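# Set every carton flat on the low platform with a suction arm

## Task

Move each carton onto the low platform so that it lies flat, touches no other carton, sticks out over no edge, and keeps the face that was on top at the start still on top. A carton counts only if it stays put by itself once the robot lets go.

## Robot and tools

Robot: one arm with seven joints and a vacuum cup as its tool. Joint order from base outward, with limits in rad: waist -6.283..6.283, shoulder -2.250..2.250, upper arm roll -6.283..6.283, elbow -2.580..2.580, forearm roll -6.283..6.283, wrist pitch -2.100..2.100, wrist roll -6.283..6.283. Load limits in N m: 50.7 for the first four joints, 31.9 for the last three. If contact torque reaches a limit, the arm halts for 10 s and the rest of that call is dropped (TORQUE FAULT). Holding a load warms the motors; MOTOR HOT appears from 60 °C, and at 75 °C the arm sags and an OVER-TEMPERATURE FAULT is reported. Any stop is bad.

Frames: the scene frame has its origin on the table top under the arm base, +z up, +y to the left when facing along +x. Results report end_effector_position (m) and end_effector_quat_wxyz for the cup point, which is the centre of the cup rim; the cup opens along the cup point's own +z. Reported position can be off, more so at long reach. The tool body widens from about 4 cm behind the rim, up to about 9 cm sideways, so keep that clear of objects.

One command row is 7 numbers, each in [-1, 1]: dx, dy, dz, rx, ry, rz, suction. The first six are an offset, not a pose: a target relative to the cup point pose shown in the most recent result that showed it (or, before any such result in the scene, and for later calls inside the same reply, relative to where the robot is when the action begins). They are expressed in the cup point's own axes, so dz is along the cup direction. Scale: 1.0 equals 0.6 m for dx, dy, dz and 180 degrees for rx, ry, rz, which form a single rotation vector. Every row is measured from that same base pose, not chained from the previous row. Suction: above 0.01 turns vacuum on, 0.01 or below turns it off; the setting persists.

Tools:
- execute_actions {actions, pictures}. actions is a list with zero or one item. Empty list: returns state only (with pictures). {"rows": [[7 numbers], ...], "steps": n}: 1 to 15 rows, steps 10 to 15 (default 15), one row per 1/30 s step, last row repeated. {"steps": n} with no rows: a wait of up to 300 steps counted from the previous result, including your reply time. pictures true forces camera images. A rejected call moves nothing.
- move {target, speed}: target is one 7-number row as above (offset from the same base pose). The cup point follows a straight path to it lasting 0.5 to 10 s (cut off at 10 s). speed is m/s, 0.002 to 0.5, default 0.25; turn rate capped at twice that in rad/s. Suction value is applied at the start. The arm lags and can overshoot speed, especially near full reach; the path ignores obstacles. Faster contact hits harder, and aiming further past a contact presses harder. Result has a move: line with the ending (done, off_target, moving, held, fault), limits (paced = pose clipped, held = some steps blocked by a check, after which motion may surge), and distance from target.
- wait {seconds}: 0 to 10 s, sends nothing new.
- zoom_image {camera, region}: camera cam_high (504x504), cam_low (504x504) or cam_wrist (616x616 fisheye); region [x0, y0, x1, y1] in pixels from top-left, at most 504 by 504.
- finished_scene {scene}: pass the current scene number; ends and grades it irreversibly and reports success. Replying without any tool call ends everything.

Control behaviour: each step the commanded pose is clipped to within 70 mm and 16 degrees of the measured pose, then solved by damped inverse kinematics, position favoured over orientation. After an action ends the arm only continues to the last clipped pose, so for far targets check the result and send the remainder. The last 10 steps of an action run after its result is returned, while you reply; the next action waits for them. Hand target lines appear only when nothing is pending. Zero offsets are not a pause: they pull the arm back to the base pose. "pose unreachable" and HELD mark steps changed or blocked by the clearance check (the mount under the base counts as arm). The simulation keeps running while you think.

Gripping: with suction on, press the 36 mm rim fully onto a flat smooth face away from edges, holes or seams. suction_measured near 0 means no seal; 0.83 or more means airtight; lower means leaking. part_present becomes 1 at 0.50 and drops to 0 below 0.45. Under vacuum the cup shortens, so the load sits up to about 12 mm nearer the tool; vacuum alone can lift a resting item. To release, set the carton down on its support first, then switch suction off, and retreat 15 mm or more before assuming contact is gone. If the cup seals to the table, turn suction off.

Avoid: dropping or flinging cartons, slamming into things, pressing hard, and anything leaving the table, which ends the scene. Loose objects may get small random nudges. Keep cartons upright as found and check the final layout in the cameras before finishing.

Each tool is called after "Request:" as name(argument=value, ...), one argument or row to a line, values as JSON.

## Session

Request:
execute_actions(
  actions=[],
)

Scene clock: 0.00 s of 8600.00 s.
end_effector_position=(+0.4494, -0.0058, +0.1939) suction_measured=0.01 part_present=0 end_effector_quat_wxyz=(-0.001, +0.008, +1.000, +0.000)
Joint positions: [-0.057  0.433 -0.001  1.656 -0.002  1.055  3.086]
Joint velocities: [-0.001 -0.001 -0.     0.001  0.001  0.     0.001]
Joint torques (N m, as the joint torque sensors report them, + toward a larger angle): no reading
Hand target: +0.449, -0.006, +0.194; -0.001, +0.008, +1.000, +0.000

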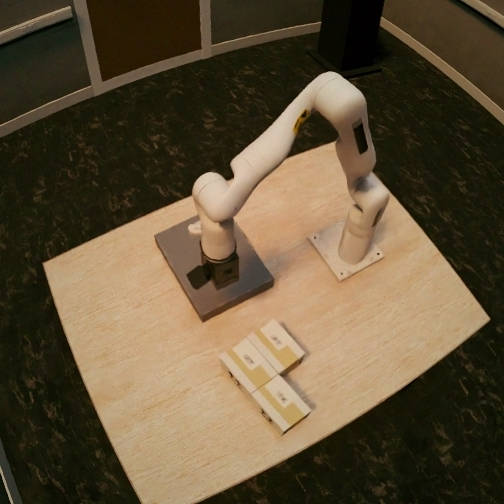

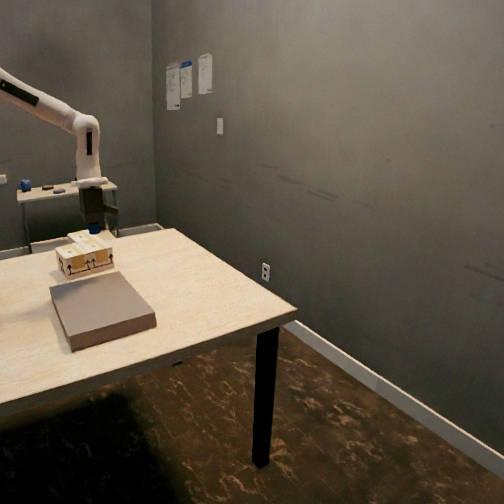

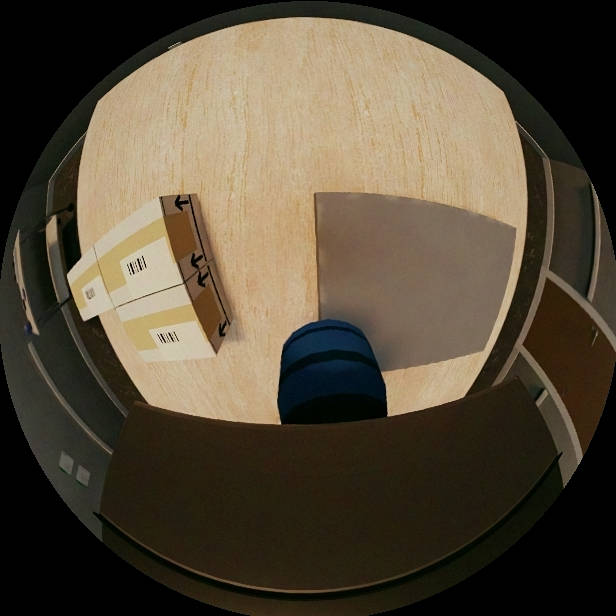

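Request:
zoom_image(
  camera="cam_high",
  region=[140, 200, 340, 450],
)

Region (140, 200, 340, 450) of cam_high's 504x504 image, scaled by 2.016, with more detail than that image has; it fills the left 403 columns of this view, and the rest is white.

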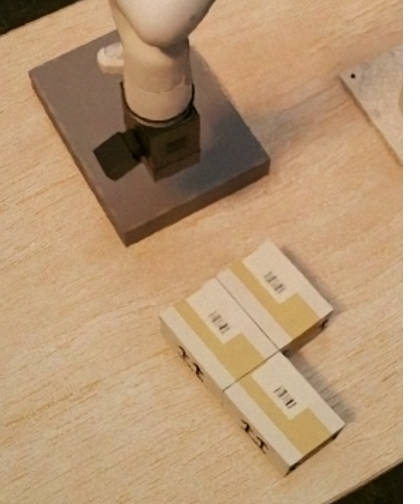

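Request:
move(
  target=[0.015, 0.43, -0.15, 0, 0, 0, 0],
  speed=0.3,
)

Scene clock: 5.17 s of 8600.00 s.
end_effector_position=(+0.4441, +0.2517, +0.2839) suction_measured=0.01 part_present=0 end_effector_quat_wxyz=(-0.002, +0.008, +1.000, -0.000)
Joint positions: [-0.533  0.499 -0.081  1.242  0.037  1.405  2.533]
Joint velocities: [-0.003  0.007 -0.005 -0.003  0.002 -0.001 -0.002]
Joint torques (N m, as the joint torque sensors report them, + toward a larger angle): [  0.58 -18.12   0.02  -8.     0.31   0.07   0.04]
Hand target: +0.444, +0.252, +0.284; -0.002, +0.008, +1.000, -0.000
Off the commanded pose: 0.001 m, 0 deg.
Kept back: nothing.
After step 90, 0.80 s passed at rest.
move: done

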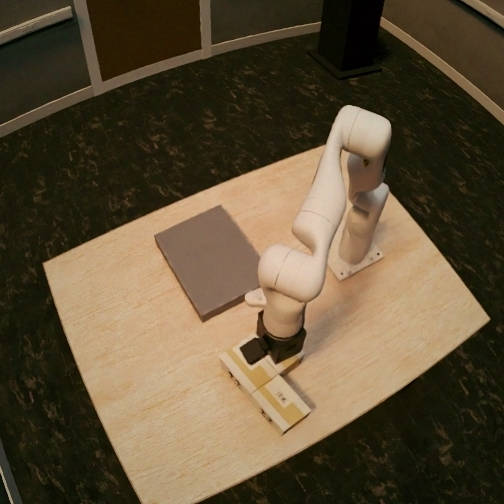

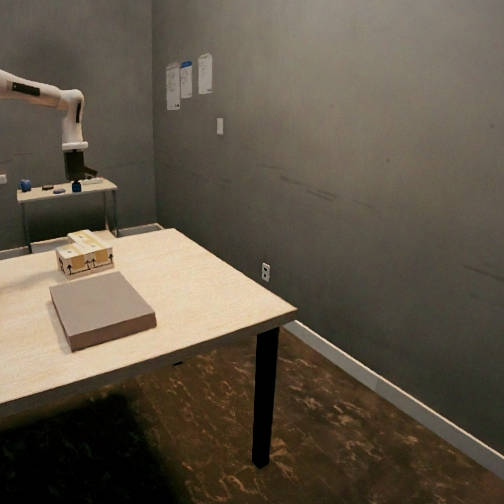

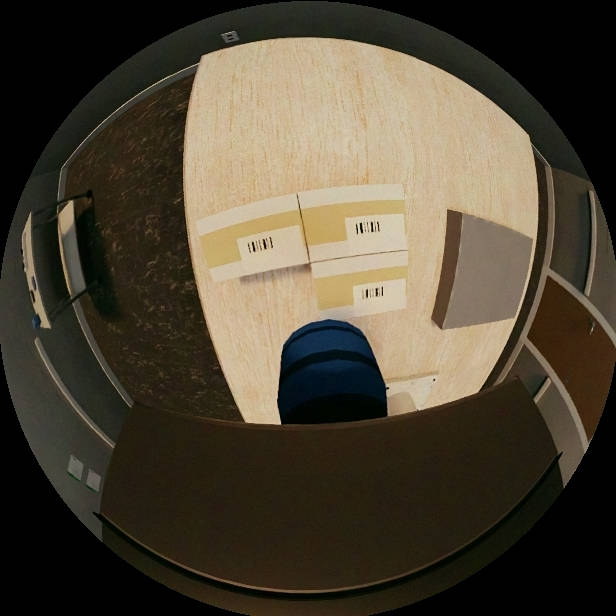

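Request:
move(
  target=[-0.072, -0.07, 0.24, 0, 0, 0, 0],
  speed=0.25,
)

Scene clock: 8.53 s of 8600.00 s.
end_effector_position=(+0.4867, +0.2091, +0.1402) suction_measured=0.01 part_present=0 end_effector_quat_wxyz=(-0.001, +0.008, +1.000, +0.000)
Joint positions: [-0.428  0.663 -0.069  1.438  0.046  1.044  2.637]
Joint velocities: [ 0.001  0.003  0.003  0.002 -0.003 -0.001  0.   ]
Joint torques (N m, as the joint torque sensors report them, + toward a larger angle): [  0.02 -20.15  -0.22  -7.26   0.37   0.16   0.15]
Hand target: +0.487, +0.209, +0.140; -0.001, +0.008, +1.000, +0.000
Off the commanded pose: 0.001 m, 0 deg.
Kept back: nothing.
move: done

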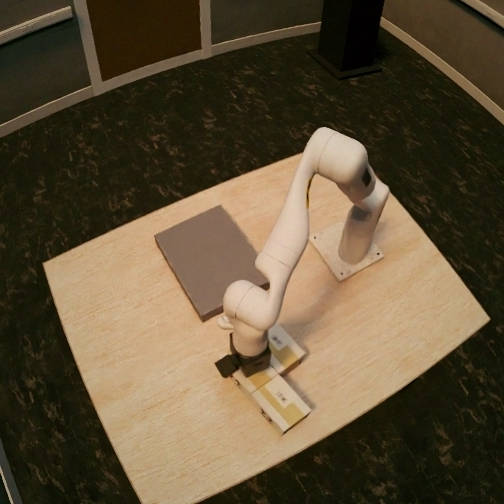

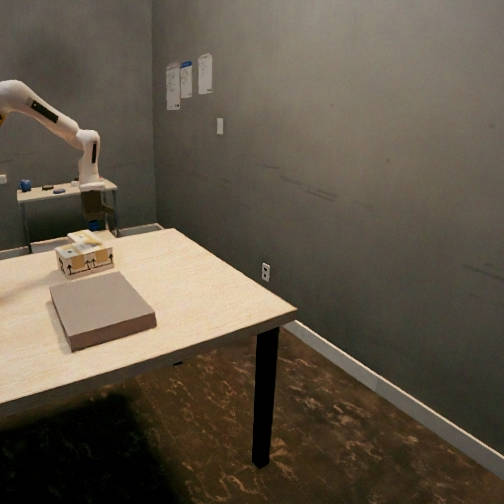

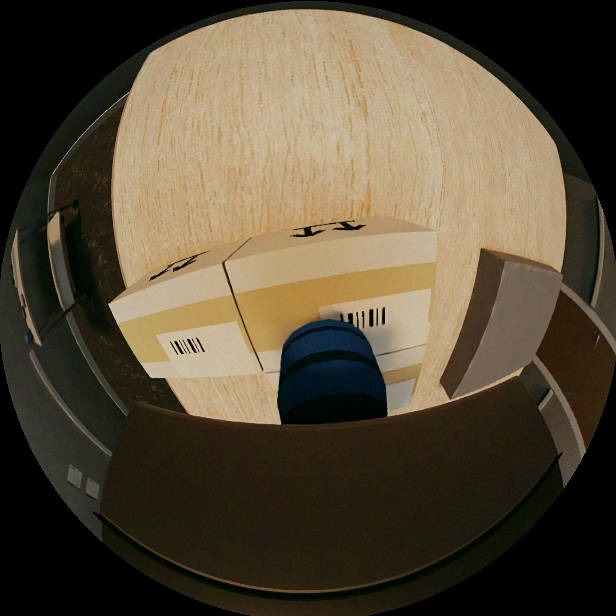

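Request:
move(
  target=[0.015, 0, 0.045, 0, 0, 0, 1],
  speed=0.05,
)

Scene clock: 10.17 s of 8600.00 s.
end_effector_position=(+0.4778, +0.2092, +0.1132) suction_measured=0.01 part_present=0 end_effector_quat_wxyz=(-0.001, +0.008, +1.000, +0.000)
Joint positions: [-0.435  0.681 -0.069  1.503  0.05   0.96   2.625]
Joint velocities: [ 0.    -0.     0.     0.001 -0.001 -0.001 -0.001]
Joint torques (N m, as the joint torque sensors report them, + toward a larger angle): [  0.13 -19.68   0.01  -6.88   0.25   0.28  -0.05]
Hand target: +0.478, +0.209, +0.113; -0.001, +0.008, +1.000, +0.000
Off the commanded pose: 0.000 m, 0 deg.
Kept back: nothing.
move: done

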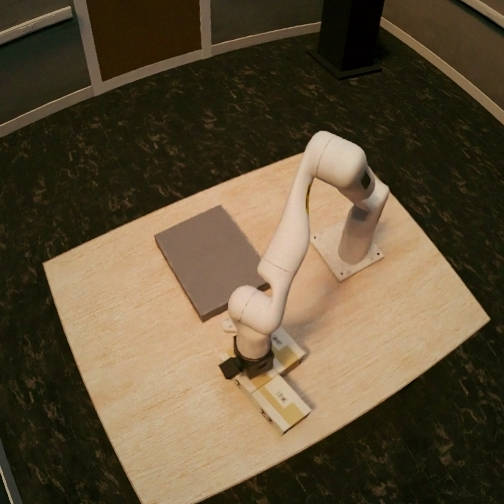

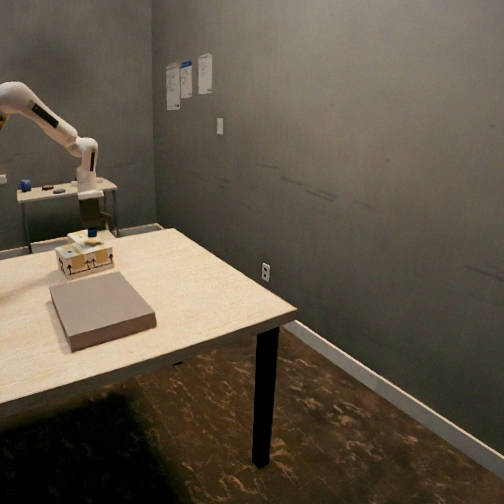

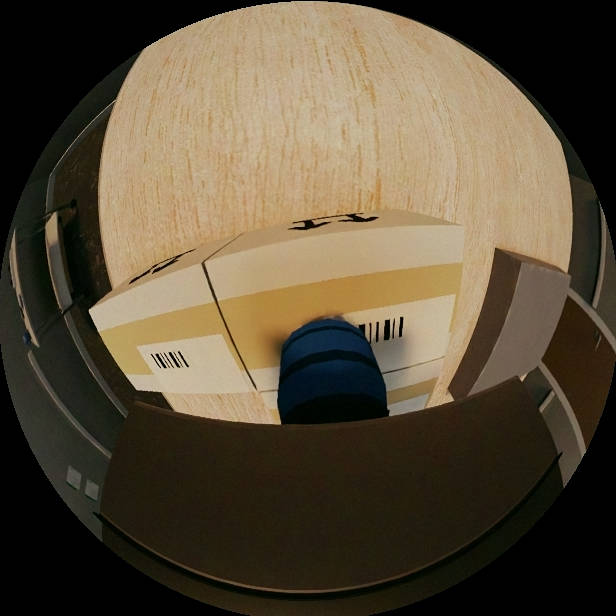

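Request:
move(
  target=[0, 0, 0.022, 0, 0, 0, 1],
  speed=0.02,
)

Scene clock: 11.30 s of 8600.00 s.
end_effector_position=(+0.4778, +0.2092, +0.1000) suction_measured=0.01 part_present=0 end_effector_quat_wxyz=(-0.001, +0.008, +1.000, +0.000)
Joint positions: [-0.436  0.7   -0.068  1.517  0.052  0.928  2.623]
Joint velocities: [-0.    -0.    -0.     0.002  0.001  0.001  0.   ]
Joint torques (N m, as the joint torque sensors report them, + toward a larger angle): [  0.21 -19.87   0.13  -6.59   0.22   0.12  -0.01]
Hand target: +0.478, +0.209, +0.100; -0.001, +0.008, +1.000, +0.000
Off the commanded pose: 0.000 m, 0 deg.
Kept back: nothing.
move: done

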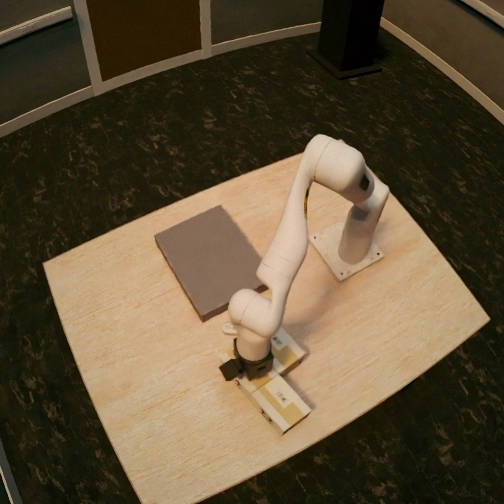

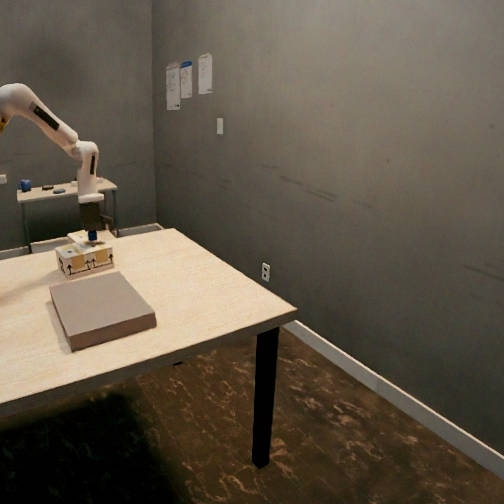

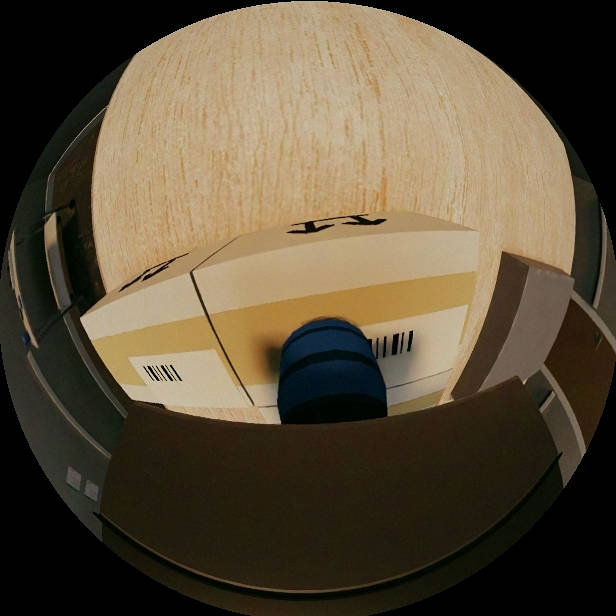

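Request:
move(
  target=[0, 0, 0.014, 0, 0, 0, 1],
  speed=0.015,
)

Scene clock: 12.30 s of 8600.00 s.
end_effector_position=(+0.4778, +0.2092, +0.0917) suction_measured=0.01 part_present=0 end_effector_quat_wxyz=(-0.001, +0.008, +1.000, +0.000)
Joint positions: [-0.436  0.712 -0.068  1.525  0.053  0.908  2.622]
Joint velocities: [ 0.001  0.001  0.    -0.001  0.     0.001  0.   ]
Joint torques (N m, as the joint torque sensors report them, + toward a larger angle): [  0.36 -19.89   0.01  -6.61   0.18   0.24   0.06]
Hand target: +0.478, +0.209, +0.092; -0.001, +0.008, +1.000, +0.000
Off the commanded pose: 0.000 m, 0 deg.
Kept back: nothing.
move: done

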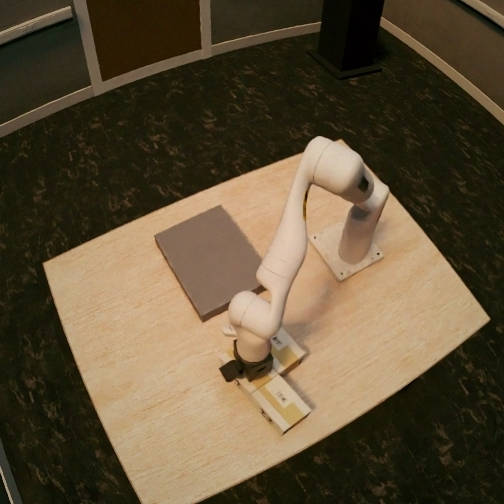

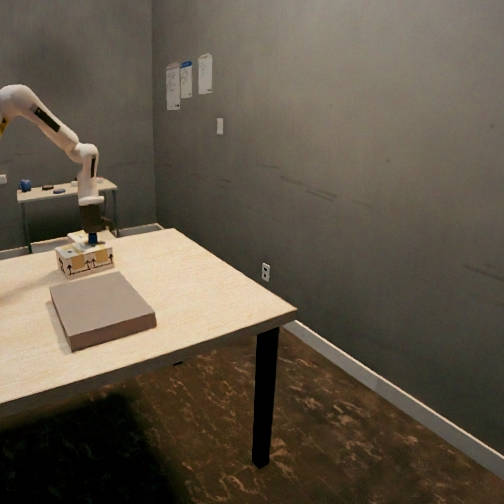

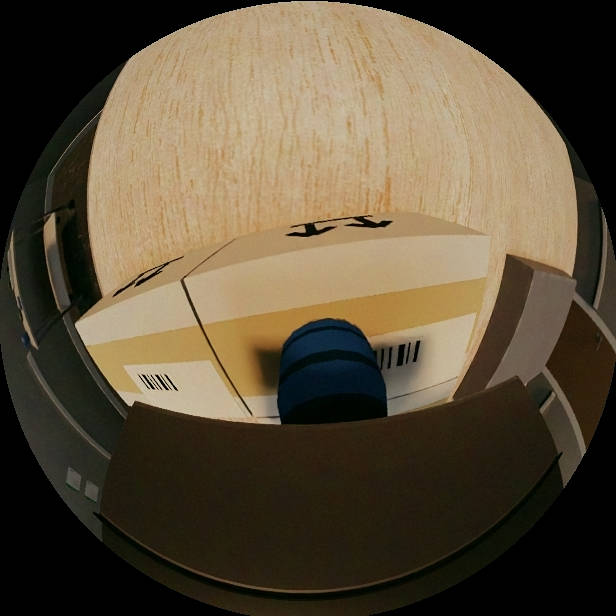

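Request:
zoom_image(
  camera="cam_low",
  region=[40, 190, 140, 290],
)

Region (40, 190, 140, 290) of cam_low's 504x504 image, scaled by 5.040, with more detail than that image has.

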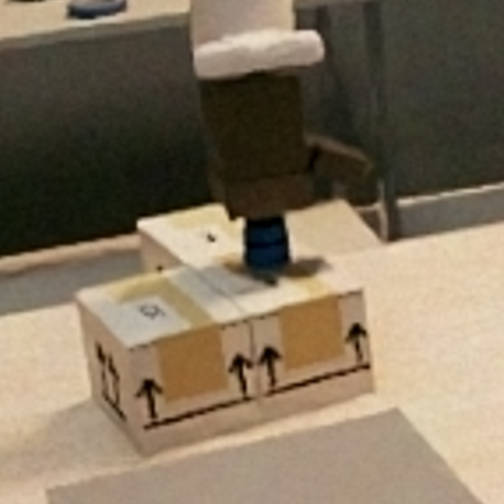

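Request:
move(
  target=[0, 0, 0.012, 0, 0, 0, 1],
  speed=0.012,
)

Scene clock: 13.60 s of 8600.00 s.
end_effector_position=(+0.4778, +0.2092, +0.0844) suction_measured=0.98 part_present=1 end_effector_quat_wxyz=(-0.001, +0.008, +1.000, +0.000)
Joint positions: [-0.436  0.723 -0.067  1.532  0.055  0.89   2.622]
Joint velocities: [ 0.    -0.001 -0.     0.002 -0.    -0.001 -0.   ]
Joint torques (N m, as the joint torque sensors report them, + toward a larger angle): [  0.07 -22.04   0.14  -7.39   0.21   0.33   0.06]
Hand target: +0.478, +0.209, +0.084; -0.001, +0.008, +1.000, +0.000
Off the commanded pose: 0.000 m, 0 deg.
Kept back: nothing.
move: done

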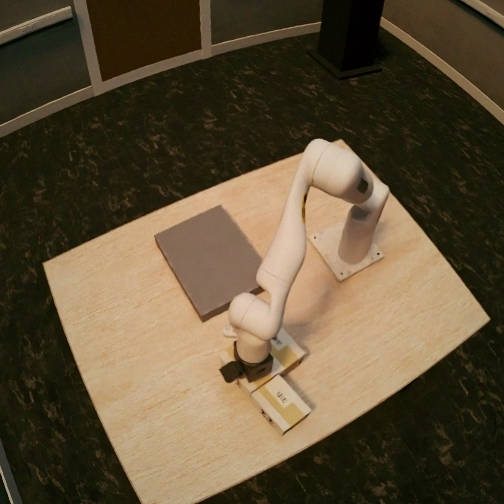

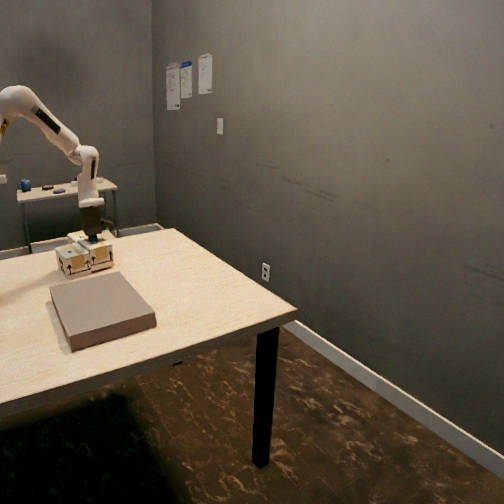

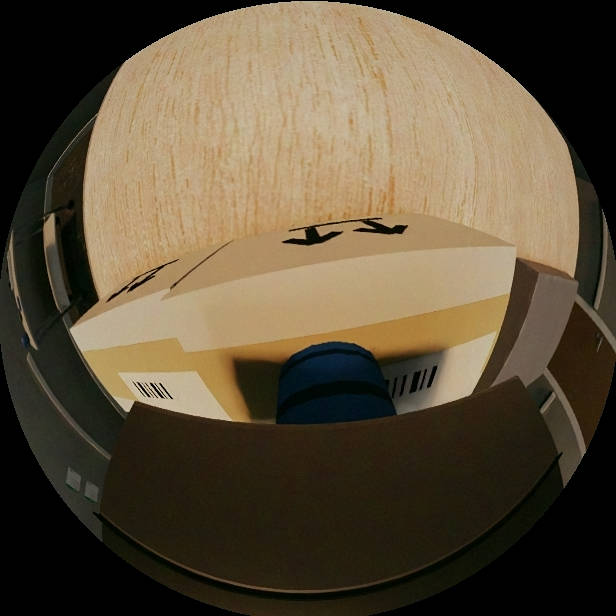

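Request:
move(
  target=[0, 0, -0.24, 0, 0, 0, 1],
  speed=0.15,
)

Scene clock: 17.17 s of 8600.00 s.
end_effector_position=(+0.4777, +0.2093, +0.2284) suction_measured=0.99 part_present=1 end_effector_quat_wxyz=(-0.001, +0.008, +1.000, +0.000)
Joint positions: [-0.436  0.557 -0.069  1.324  0.036  1.263  2.638]
Joint velocities: [-0.001  0.    -0.001  0.    -0.     0.    -0.   ]
Joint torques (N m, as the joint torque sensors report them, + toward a larger angle): [  0.04 -20.75  -0.03  -8.89   0.37   0.14   0.01]
Hand target: +0.478, +0.209, +0.228; -0.001, +0.008, +1.000, +0.000
Off the commanded pose: 0.000 m, 0 deg.
Kept back: nothing.
move: done

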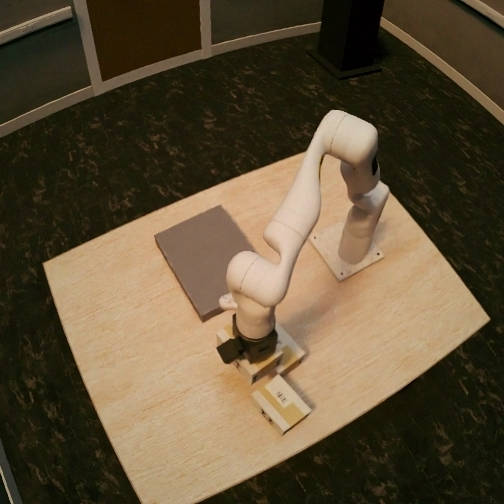

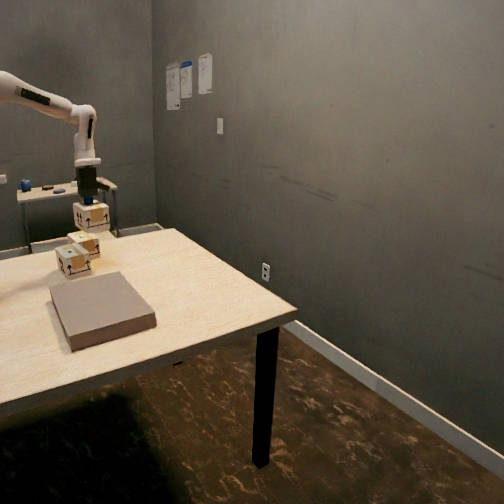

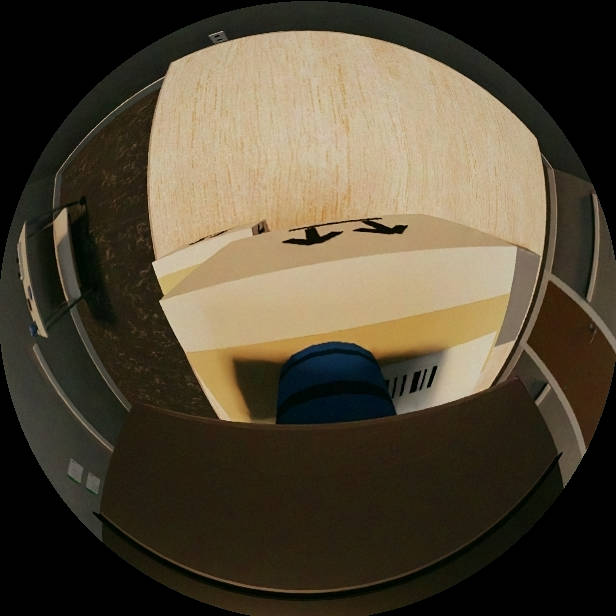

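Request:
execute_actions(
  actions=[],
)

Scene clock: 18.77 s of 8600.00 s.
end_effector_position=(+0.4777, +0.2094, +0.2284) suction_measured=0.99 part_present=1 end_effector_quat_wxyz=(-0.001, +0.008, +1.000, +0.000)
Joint positions: [-0.436  0.557 -0.069  1.324  0.036  1.263  2.638]
Joint velocities: [ 0.003 -0.001  0.001  0.001  0.001 -0.001 -0.   ]
Joint torques (N m, as the joint torque sensors report them, + toward a larger angle): [  0.07 -21.    -0.08  -8.86   0.32   0.15   0.03]
Hand target: +0.478, +0.209, +0.228; -0.001, +0.008, +1.000, +0.000
Off the commanded pose: 0.000 m, 0 deg.
Kept back: nothing.
Steps of this call (steps 1 to 48: nothing new was sent). Readings (end_effector_position | what the end effector reports):
1: (+0.4777, +0.2093, +0.2284) | suction_measured=0.99 part_present=1
2: (+0.4777, +0.2093, +0.2284) | suction_measured=0.99 part_present=1
4: (+0.4777, +0.2093, +0.2284) | suction_measured=0.99 part_present=1
8: (+0.4777, +0.2094, +0.2284) | suction_measured=0.99 part_present=1
48: the state above

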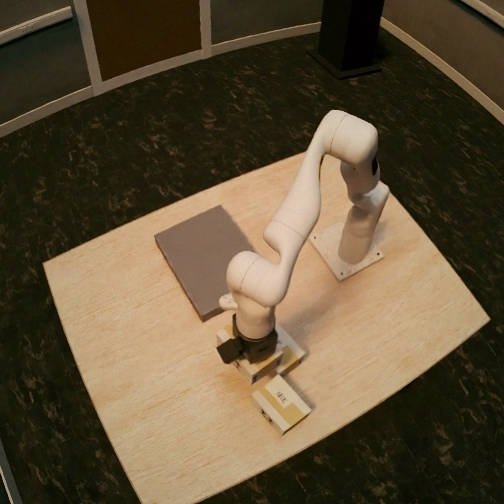

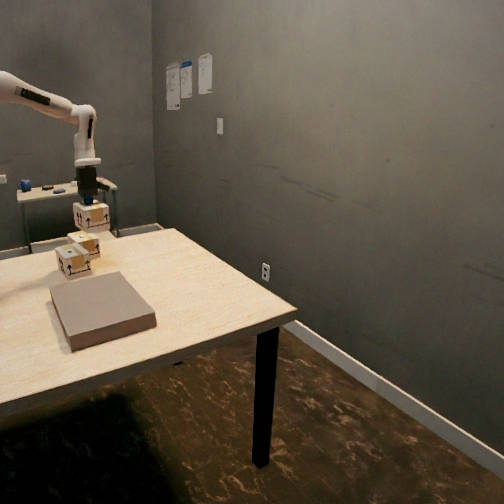

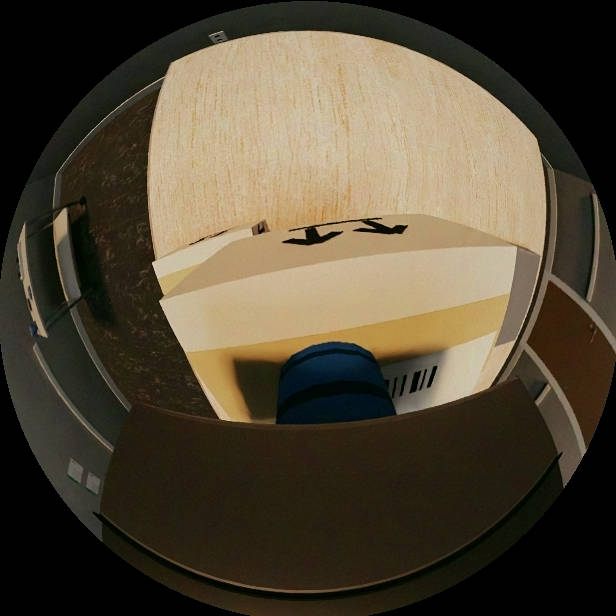

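Request:
move(
  target=[0.0195, -0.757, 0, 0, 0, 0.06, 1],
  speed=0.3,
)

Scene clock: 21.13 s of 8600.00 s.
end_effector_position=(+0.4600, -0.2436, +0.2291) suction_measured=0.99 part_present=1 end_effector_quat_wxyz=(+0.000, +0.102, +0.995, +0.001)
Joint positions: [ 0.365  0.555  0.101  1.332 -0.059  1.258  3.425]
Joint velocities: [ 0.007  0.01   0.008 -0.002 -0.002  0.003  0.003]
Joint torques (N m, as the joint torque sensors report them, + toward a larger angle): [  0.47 -20.84   0.83  -8.61   0.36   0.1   -0.21]
Hand target: +0.460, -0.244, +0.229; -0.000, +0.102, +0.995, +0.001
Off the commanded pose: 0.002 m, 0 deg.
Kept back: nothing.
move: done

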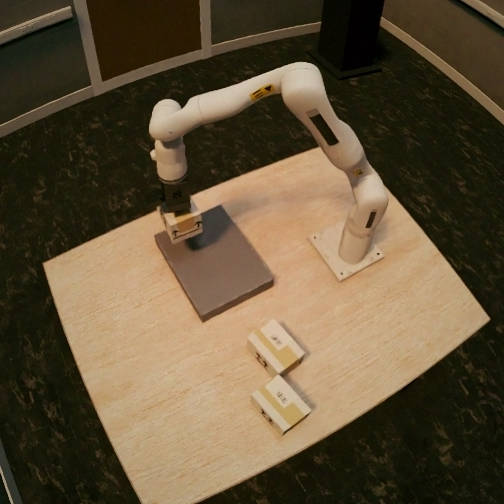

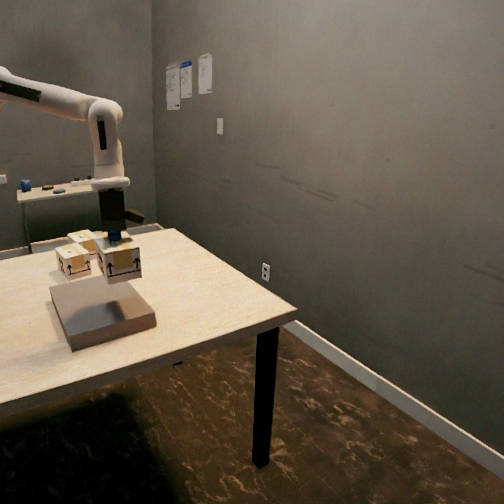

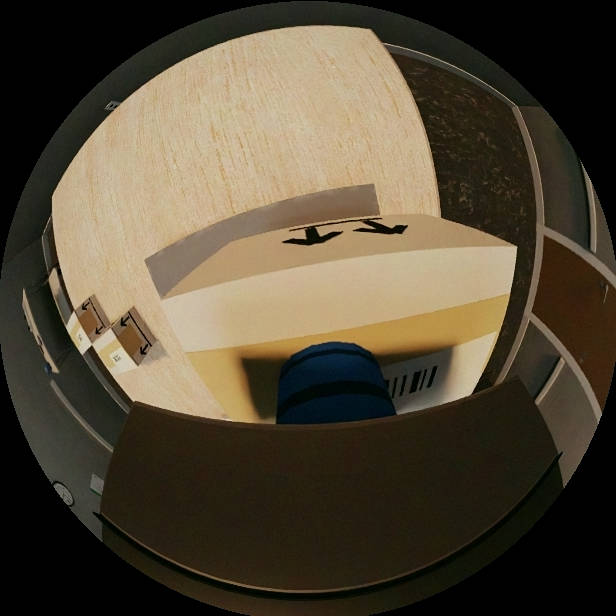

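Request:
move(
  target=[0, 0, 0.115, 0, 0, 0, 1],
  speed=0.1,
)

Request:
zoom_image(
  camera="cam_low",
  region=[30, 200, 190, 360],
)

Request:
zoom_image(
  camera="cam_high",
  region=[130, 180, 300, 330],
)

Scene clock: 22.67 s of 8600.00 s.
end_effector_position=(+0.4602, -0.2436, +0.1601) suction_measured=0.99 part_present=1 end_effector_quat_wxyz=(+0.000, +0.102, +0.995, +0.001)
Joint positions: [ 0.369  0.621  0.092  1.452 -0.065  1.072  3.43 ]
Joint velocities: [-0.002  0.001 -0.    -0.002  0.     0.001  0.001]
Joint torques (N m, as the joint torque sensors report them, + toward a larger angle): [  0.17 -21.2    0.72  -8.35   0.29   0.13  -0.04]
Hand target: +0.460, -0.244, +0.160; +0.000, +0.102, +0.995, +0.001
Off the commanded pose: 0.000 m, 0 deg.
Kept back: nothing.
move: done

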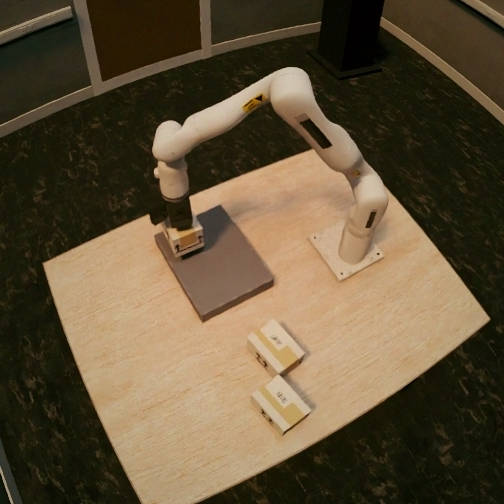

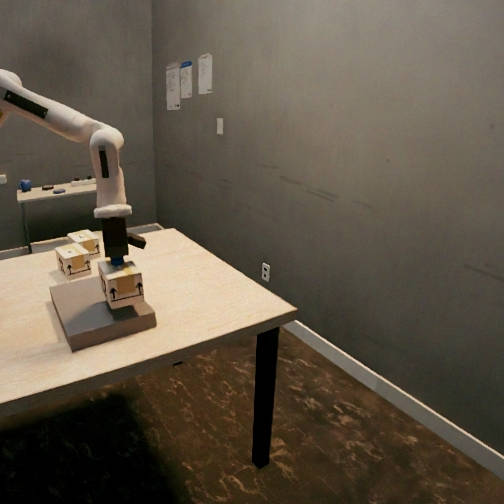

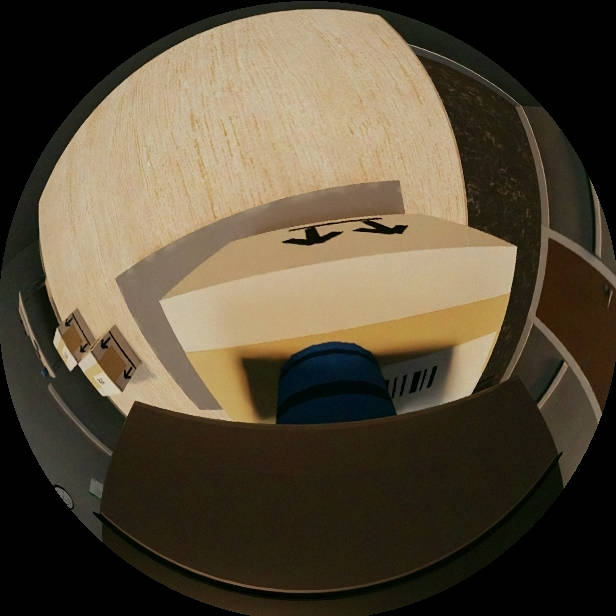

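Region (30, 200, 190, 360) of cam_low's 504x504 image, scaled by 3.150, with more detail than that image has.

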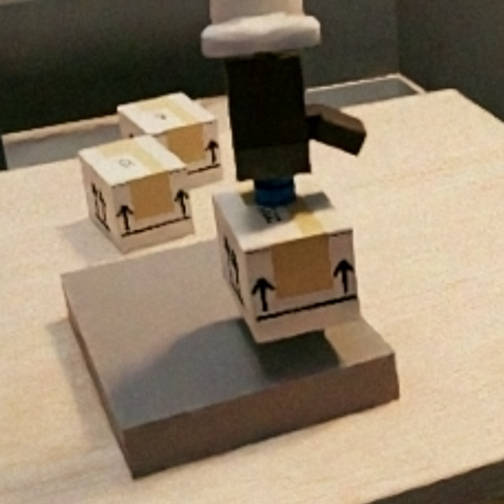

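Region (130, 180, 300, 330) of cam_high's 504x504 image, scaled by 2.965, with more detail than that image has; it fills the top 445 rows of this view, and the rest is white.

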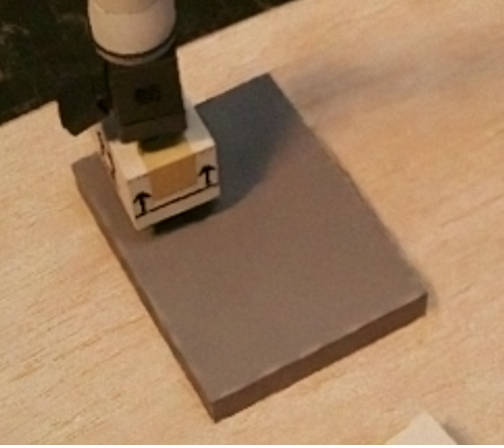

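Request:
move(
  target=[-0.0245, 0.005, 0.033, 0, 0, 0, 1],
  speed=0.05,
)

Request:
zoom_image(
  camera="cam_low",
  region=[30, 200, 190, 360],
)

Request:
zoom_image(
  camera="cam_high",
  region=[130, 180, 300, 330],
)

Scene clock: 28.47 s of 8600.00 s.
end_effector_position=(+0.4752, -0.2437, +0.1405) suction_measured=0.99 part_present=1 end_effector_quat_wxyz=(+0.000, +0.102, +0.995, +0.001)
Joint positions: [ 0.36   0.672  0.089  1.426 -0.068  1.047  3.419]
Joint velocities: [ 0.001  0.004 -0.001 -0.     0.001  0.002 -0.   ]
Joint torques (N m, as the joint torque sensors report them, + toward a larger angle): [  0.19 -22.04   1.04  -8.46   0.3    0.14   0.09]
Hand target: +0.475, -0.244, +0.140; +0.000, +0.102, +0.995, +0.001
Off the commanded pose: 0.000 m, 0 deg.
Kept back: nothing.
After step 90, 2.03 s passed at rest.
move: done

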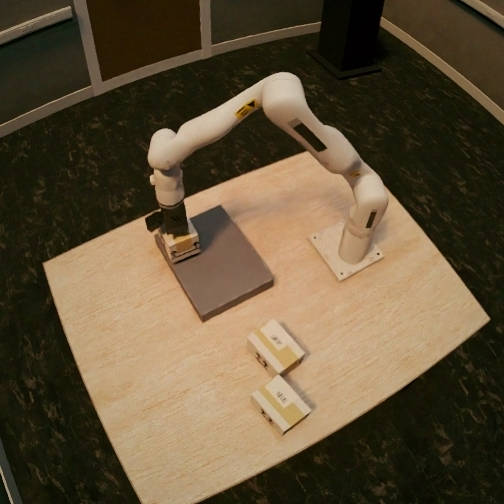

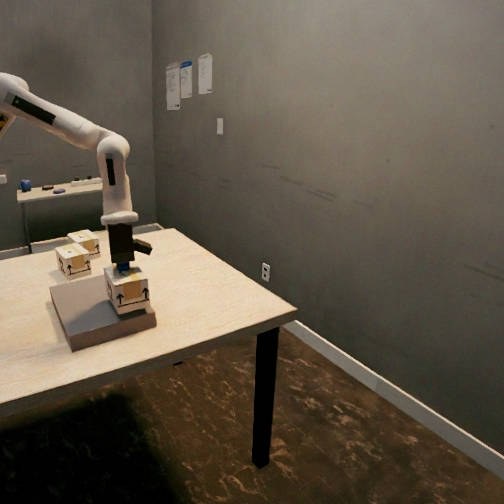

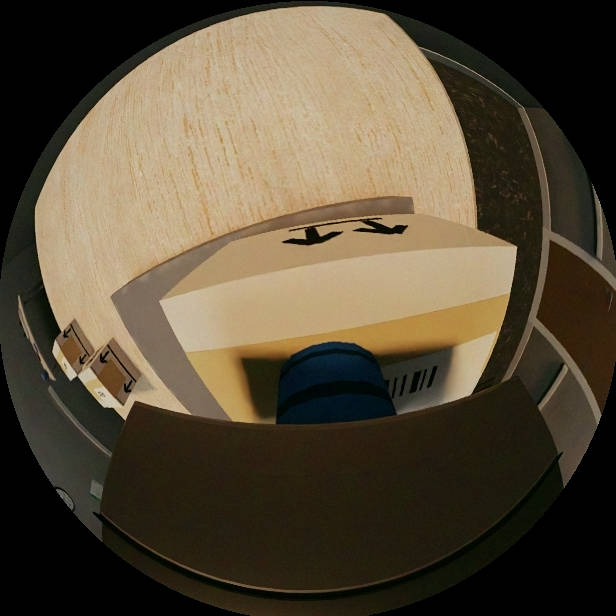

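Region (30, 200, 190, 360) of cam_low's 504x504 image, scaled by 3.150, with more detail than that image has.

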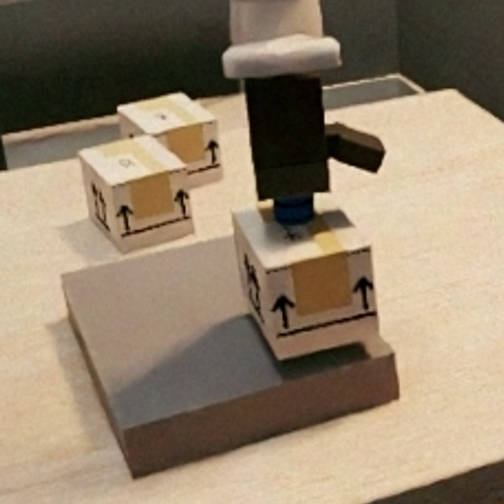

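Region (130, 180, 300, 330) of cam_high's 504x504 image, scaled by 2.965, with more detail than that image has; it fills the top 445 rows of this view, and the rest is white.

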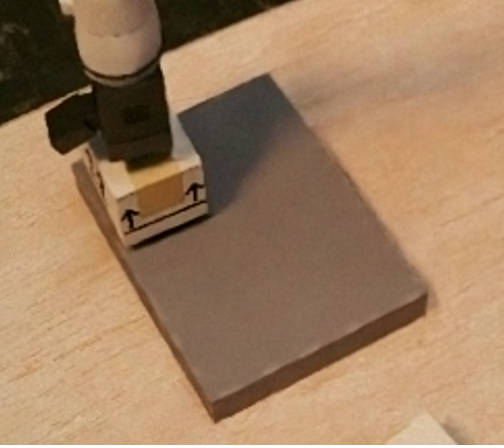

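Request:
zoom_image(
  camera="cam_high",
  region=[140, 190, 240, 290],
)

Request:
zoom_image(
  camera="cam_low",
  region=[40, 255, 170, 355],
)

Region (140, 190, 240, 290) of cam_high's 504x504 image, scaled by 5.040, with more detail than that image has.

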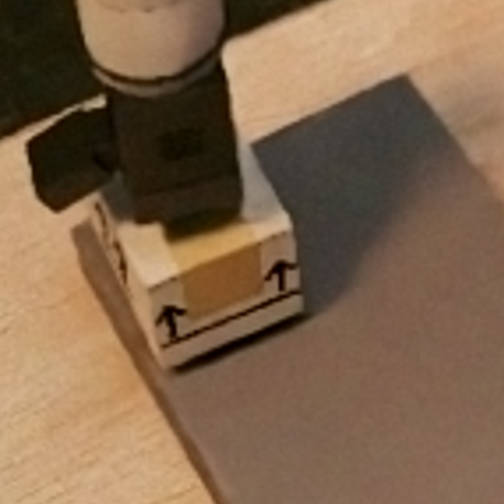

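Region (40, 255, 170, 355) of cam_low's 504x504 image, scaled by 3.877, with more detail than that image has; it fills the top 388 rows of this view, and the rest is white.

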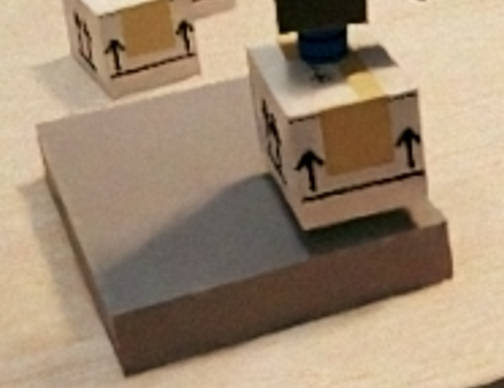

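Request:
move(
  target=[0, 0, 0.0133, 0, 0, 0, 1],
  speed=0.02,
)

Scene clock: 32.67 s of 8600.00 s.
end_effector_position=(+0.4753, -0.2437, +0.1326) suction_measured=0.99 part_present=1 end_effector_quat_wxyz=(+0.000, +0.102, +0.995, +0.001)
Joint positions: [ 0.361  0.682  0.088  1.436 -0.069  1.027  3.42 ]
Joint velocities: [-0.001 -0.    -0.001 -0.002 -0.001 -0.001 -0.   ]
Joint torques (N m, as the joint torque sensors report them, + toward a larger angle): [  0.2  -21.84   0.94  -8.08   0.33   0.18   0.08]
Hand target: +0.475, -0.244, +0.133; +0.000, +0.102, +0.995, +0.001
Off the commanded pose: 0.000 m, 0 deg.
Kept back: nothing.
After step 90, 0.50 s passed at rest.
move: done

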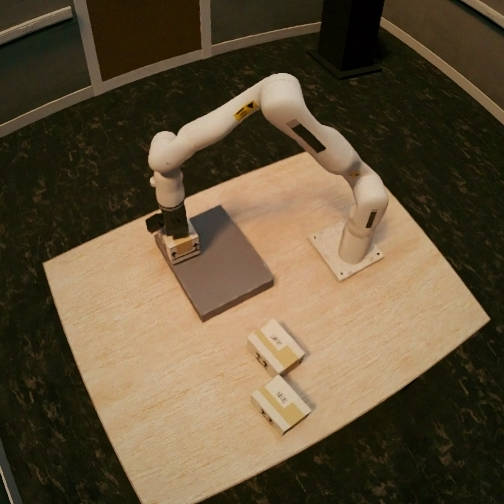

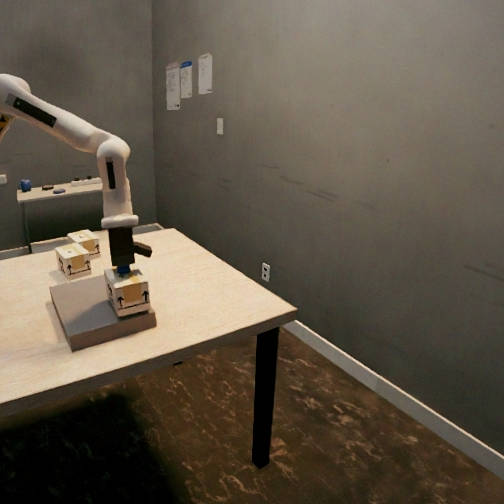

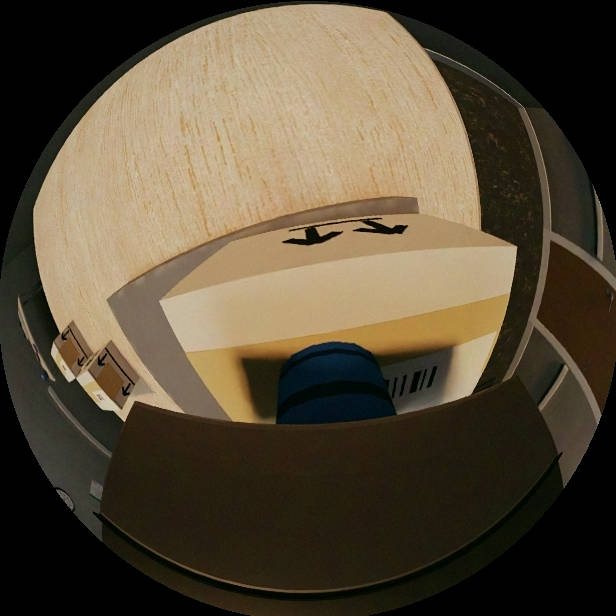

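Request:
move(
  target=[0, 0, 0.0133, 0, 0, 0, 1],
  speed=0.02,
)

Request:
zoom_image(
  camera="cam_low",
  region=[40, 255, 170, 355],
)

Scene clock: 33.77 s of 8600.00 s.
end_effector_position=(+0.4753, -0.2437, +0.1246) suction_measured=0.99 part_present=1 end_effector_quat_wxyz=(+0.000, +0.102, +0.995, +0.001)
Joint positions: [ 0.361  0.692  0.087  1.446 -0.07   1.007  3.421]
Joint velocities: [ 0.002  0.     0.     0.    -0.001  0.002 -0.001]
Joint torques (N m, as the joint torque sensors report them, + toward a larger angle): [  0.14 -22.21   1.06  -7.99   0.38   0.06  -0.03]
Hand target: +0.475, -0.244, +0.125; +0.000, +0.102, +0.995, +0.001
Off the commanded pose: 0.000 m, 0 deg.
Kept back: nothing.
move: done

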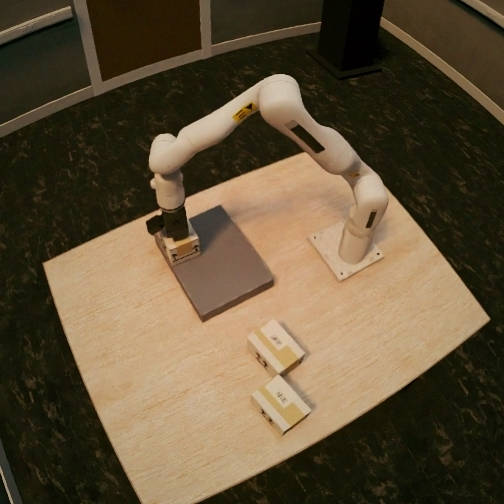

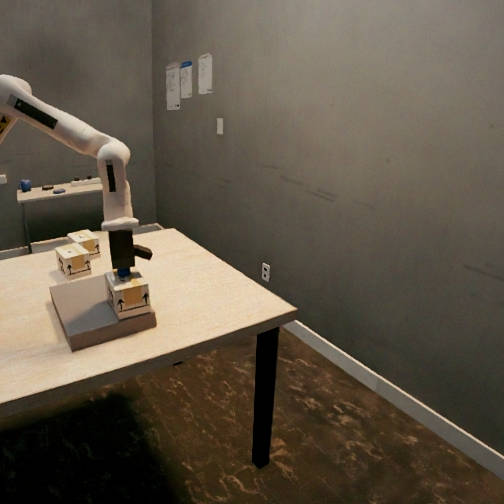

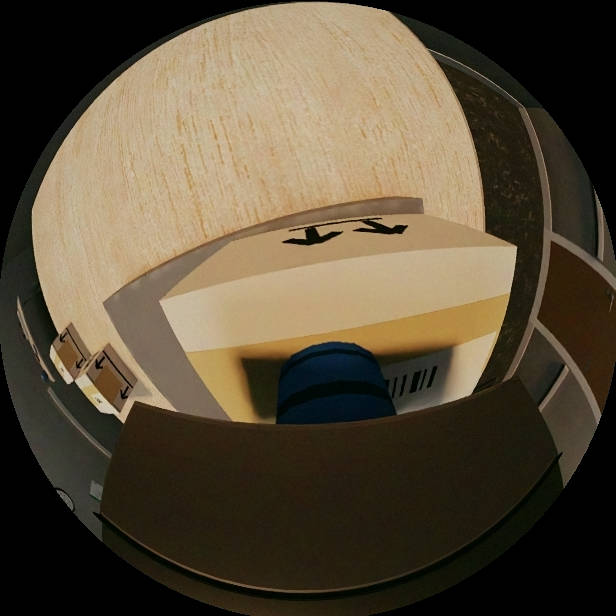

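Region (40, 255, 170, 355) of cam_low's 504x504 image, scaled by 3.877, with more detail than that image has; it fills the top 388 rows of this view, and the rest is white.

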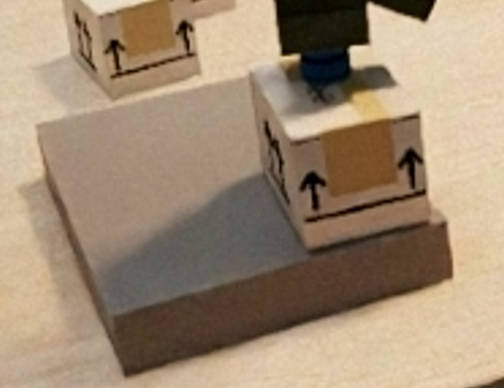

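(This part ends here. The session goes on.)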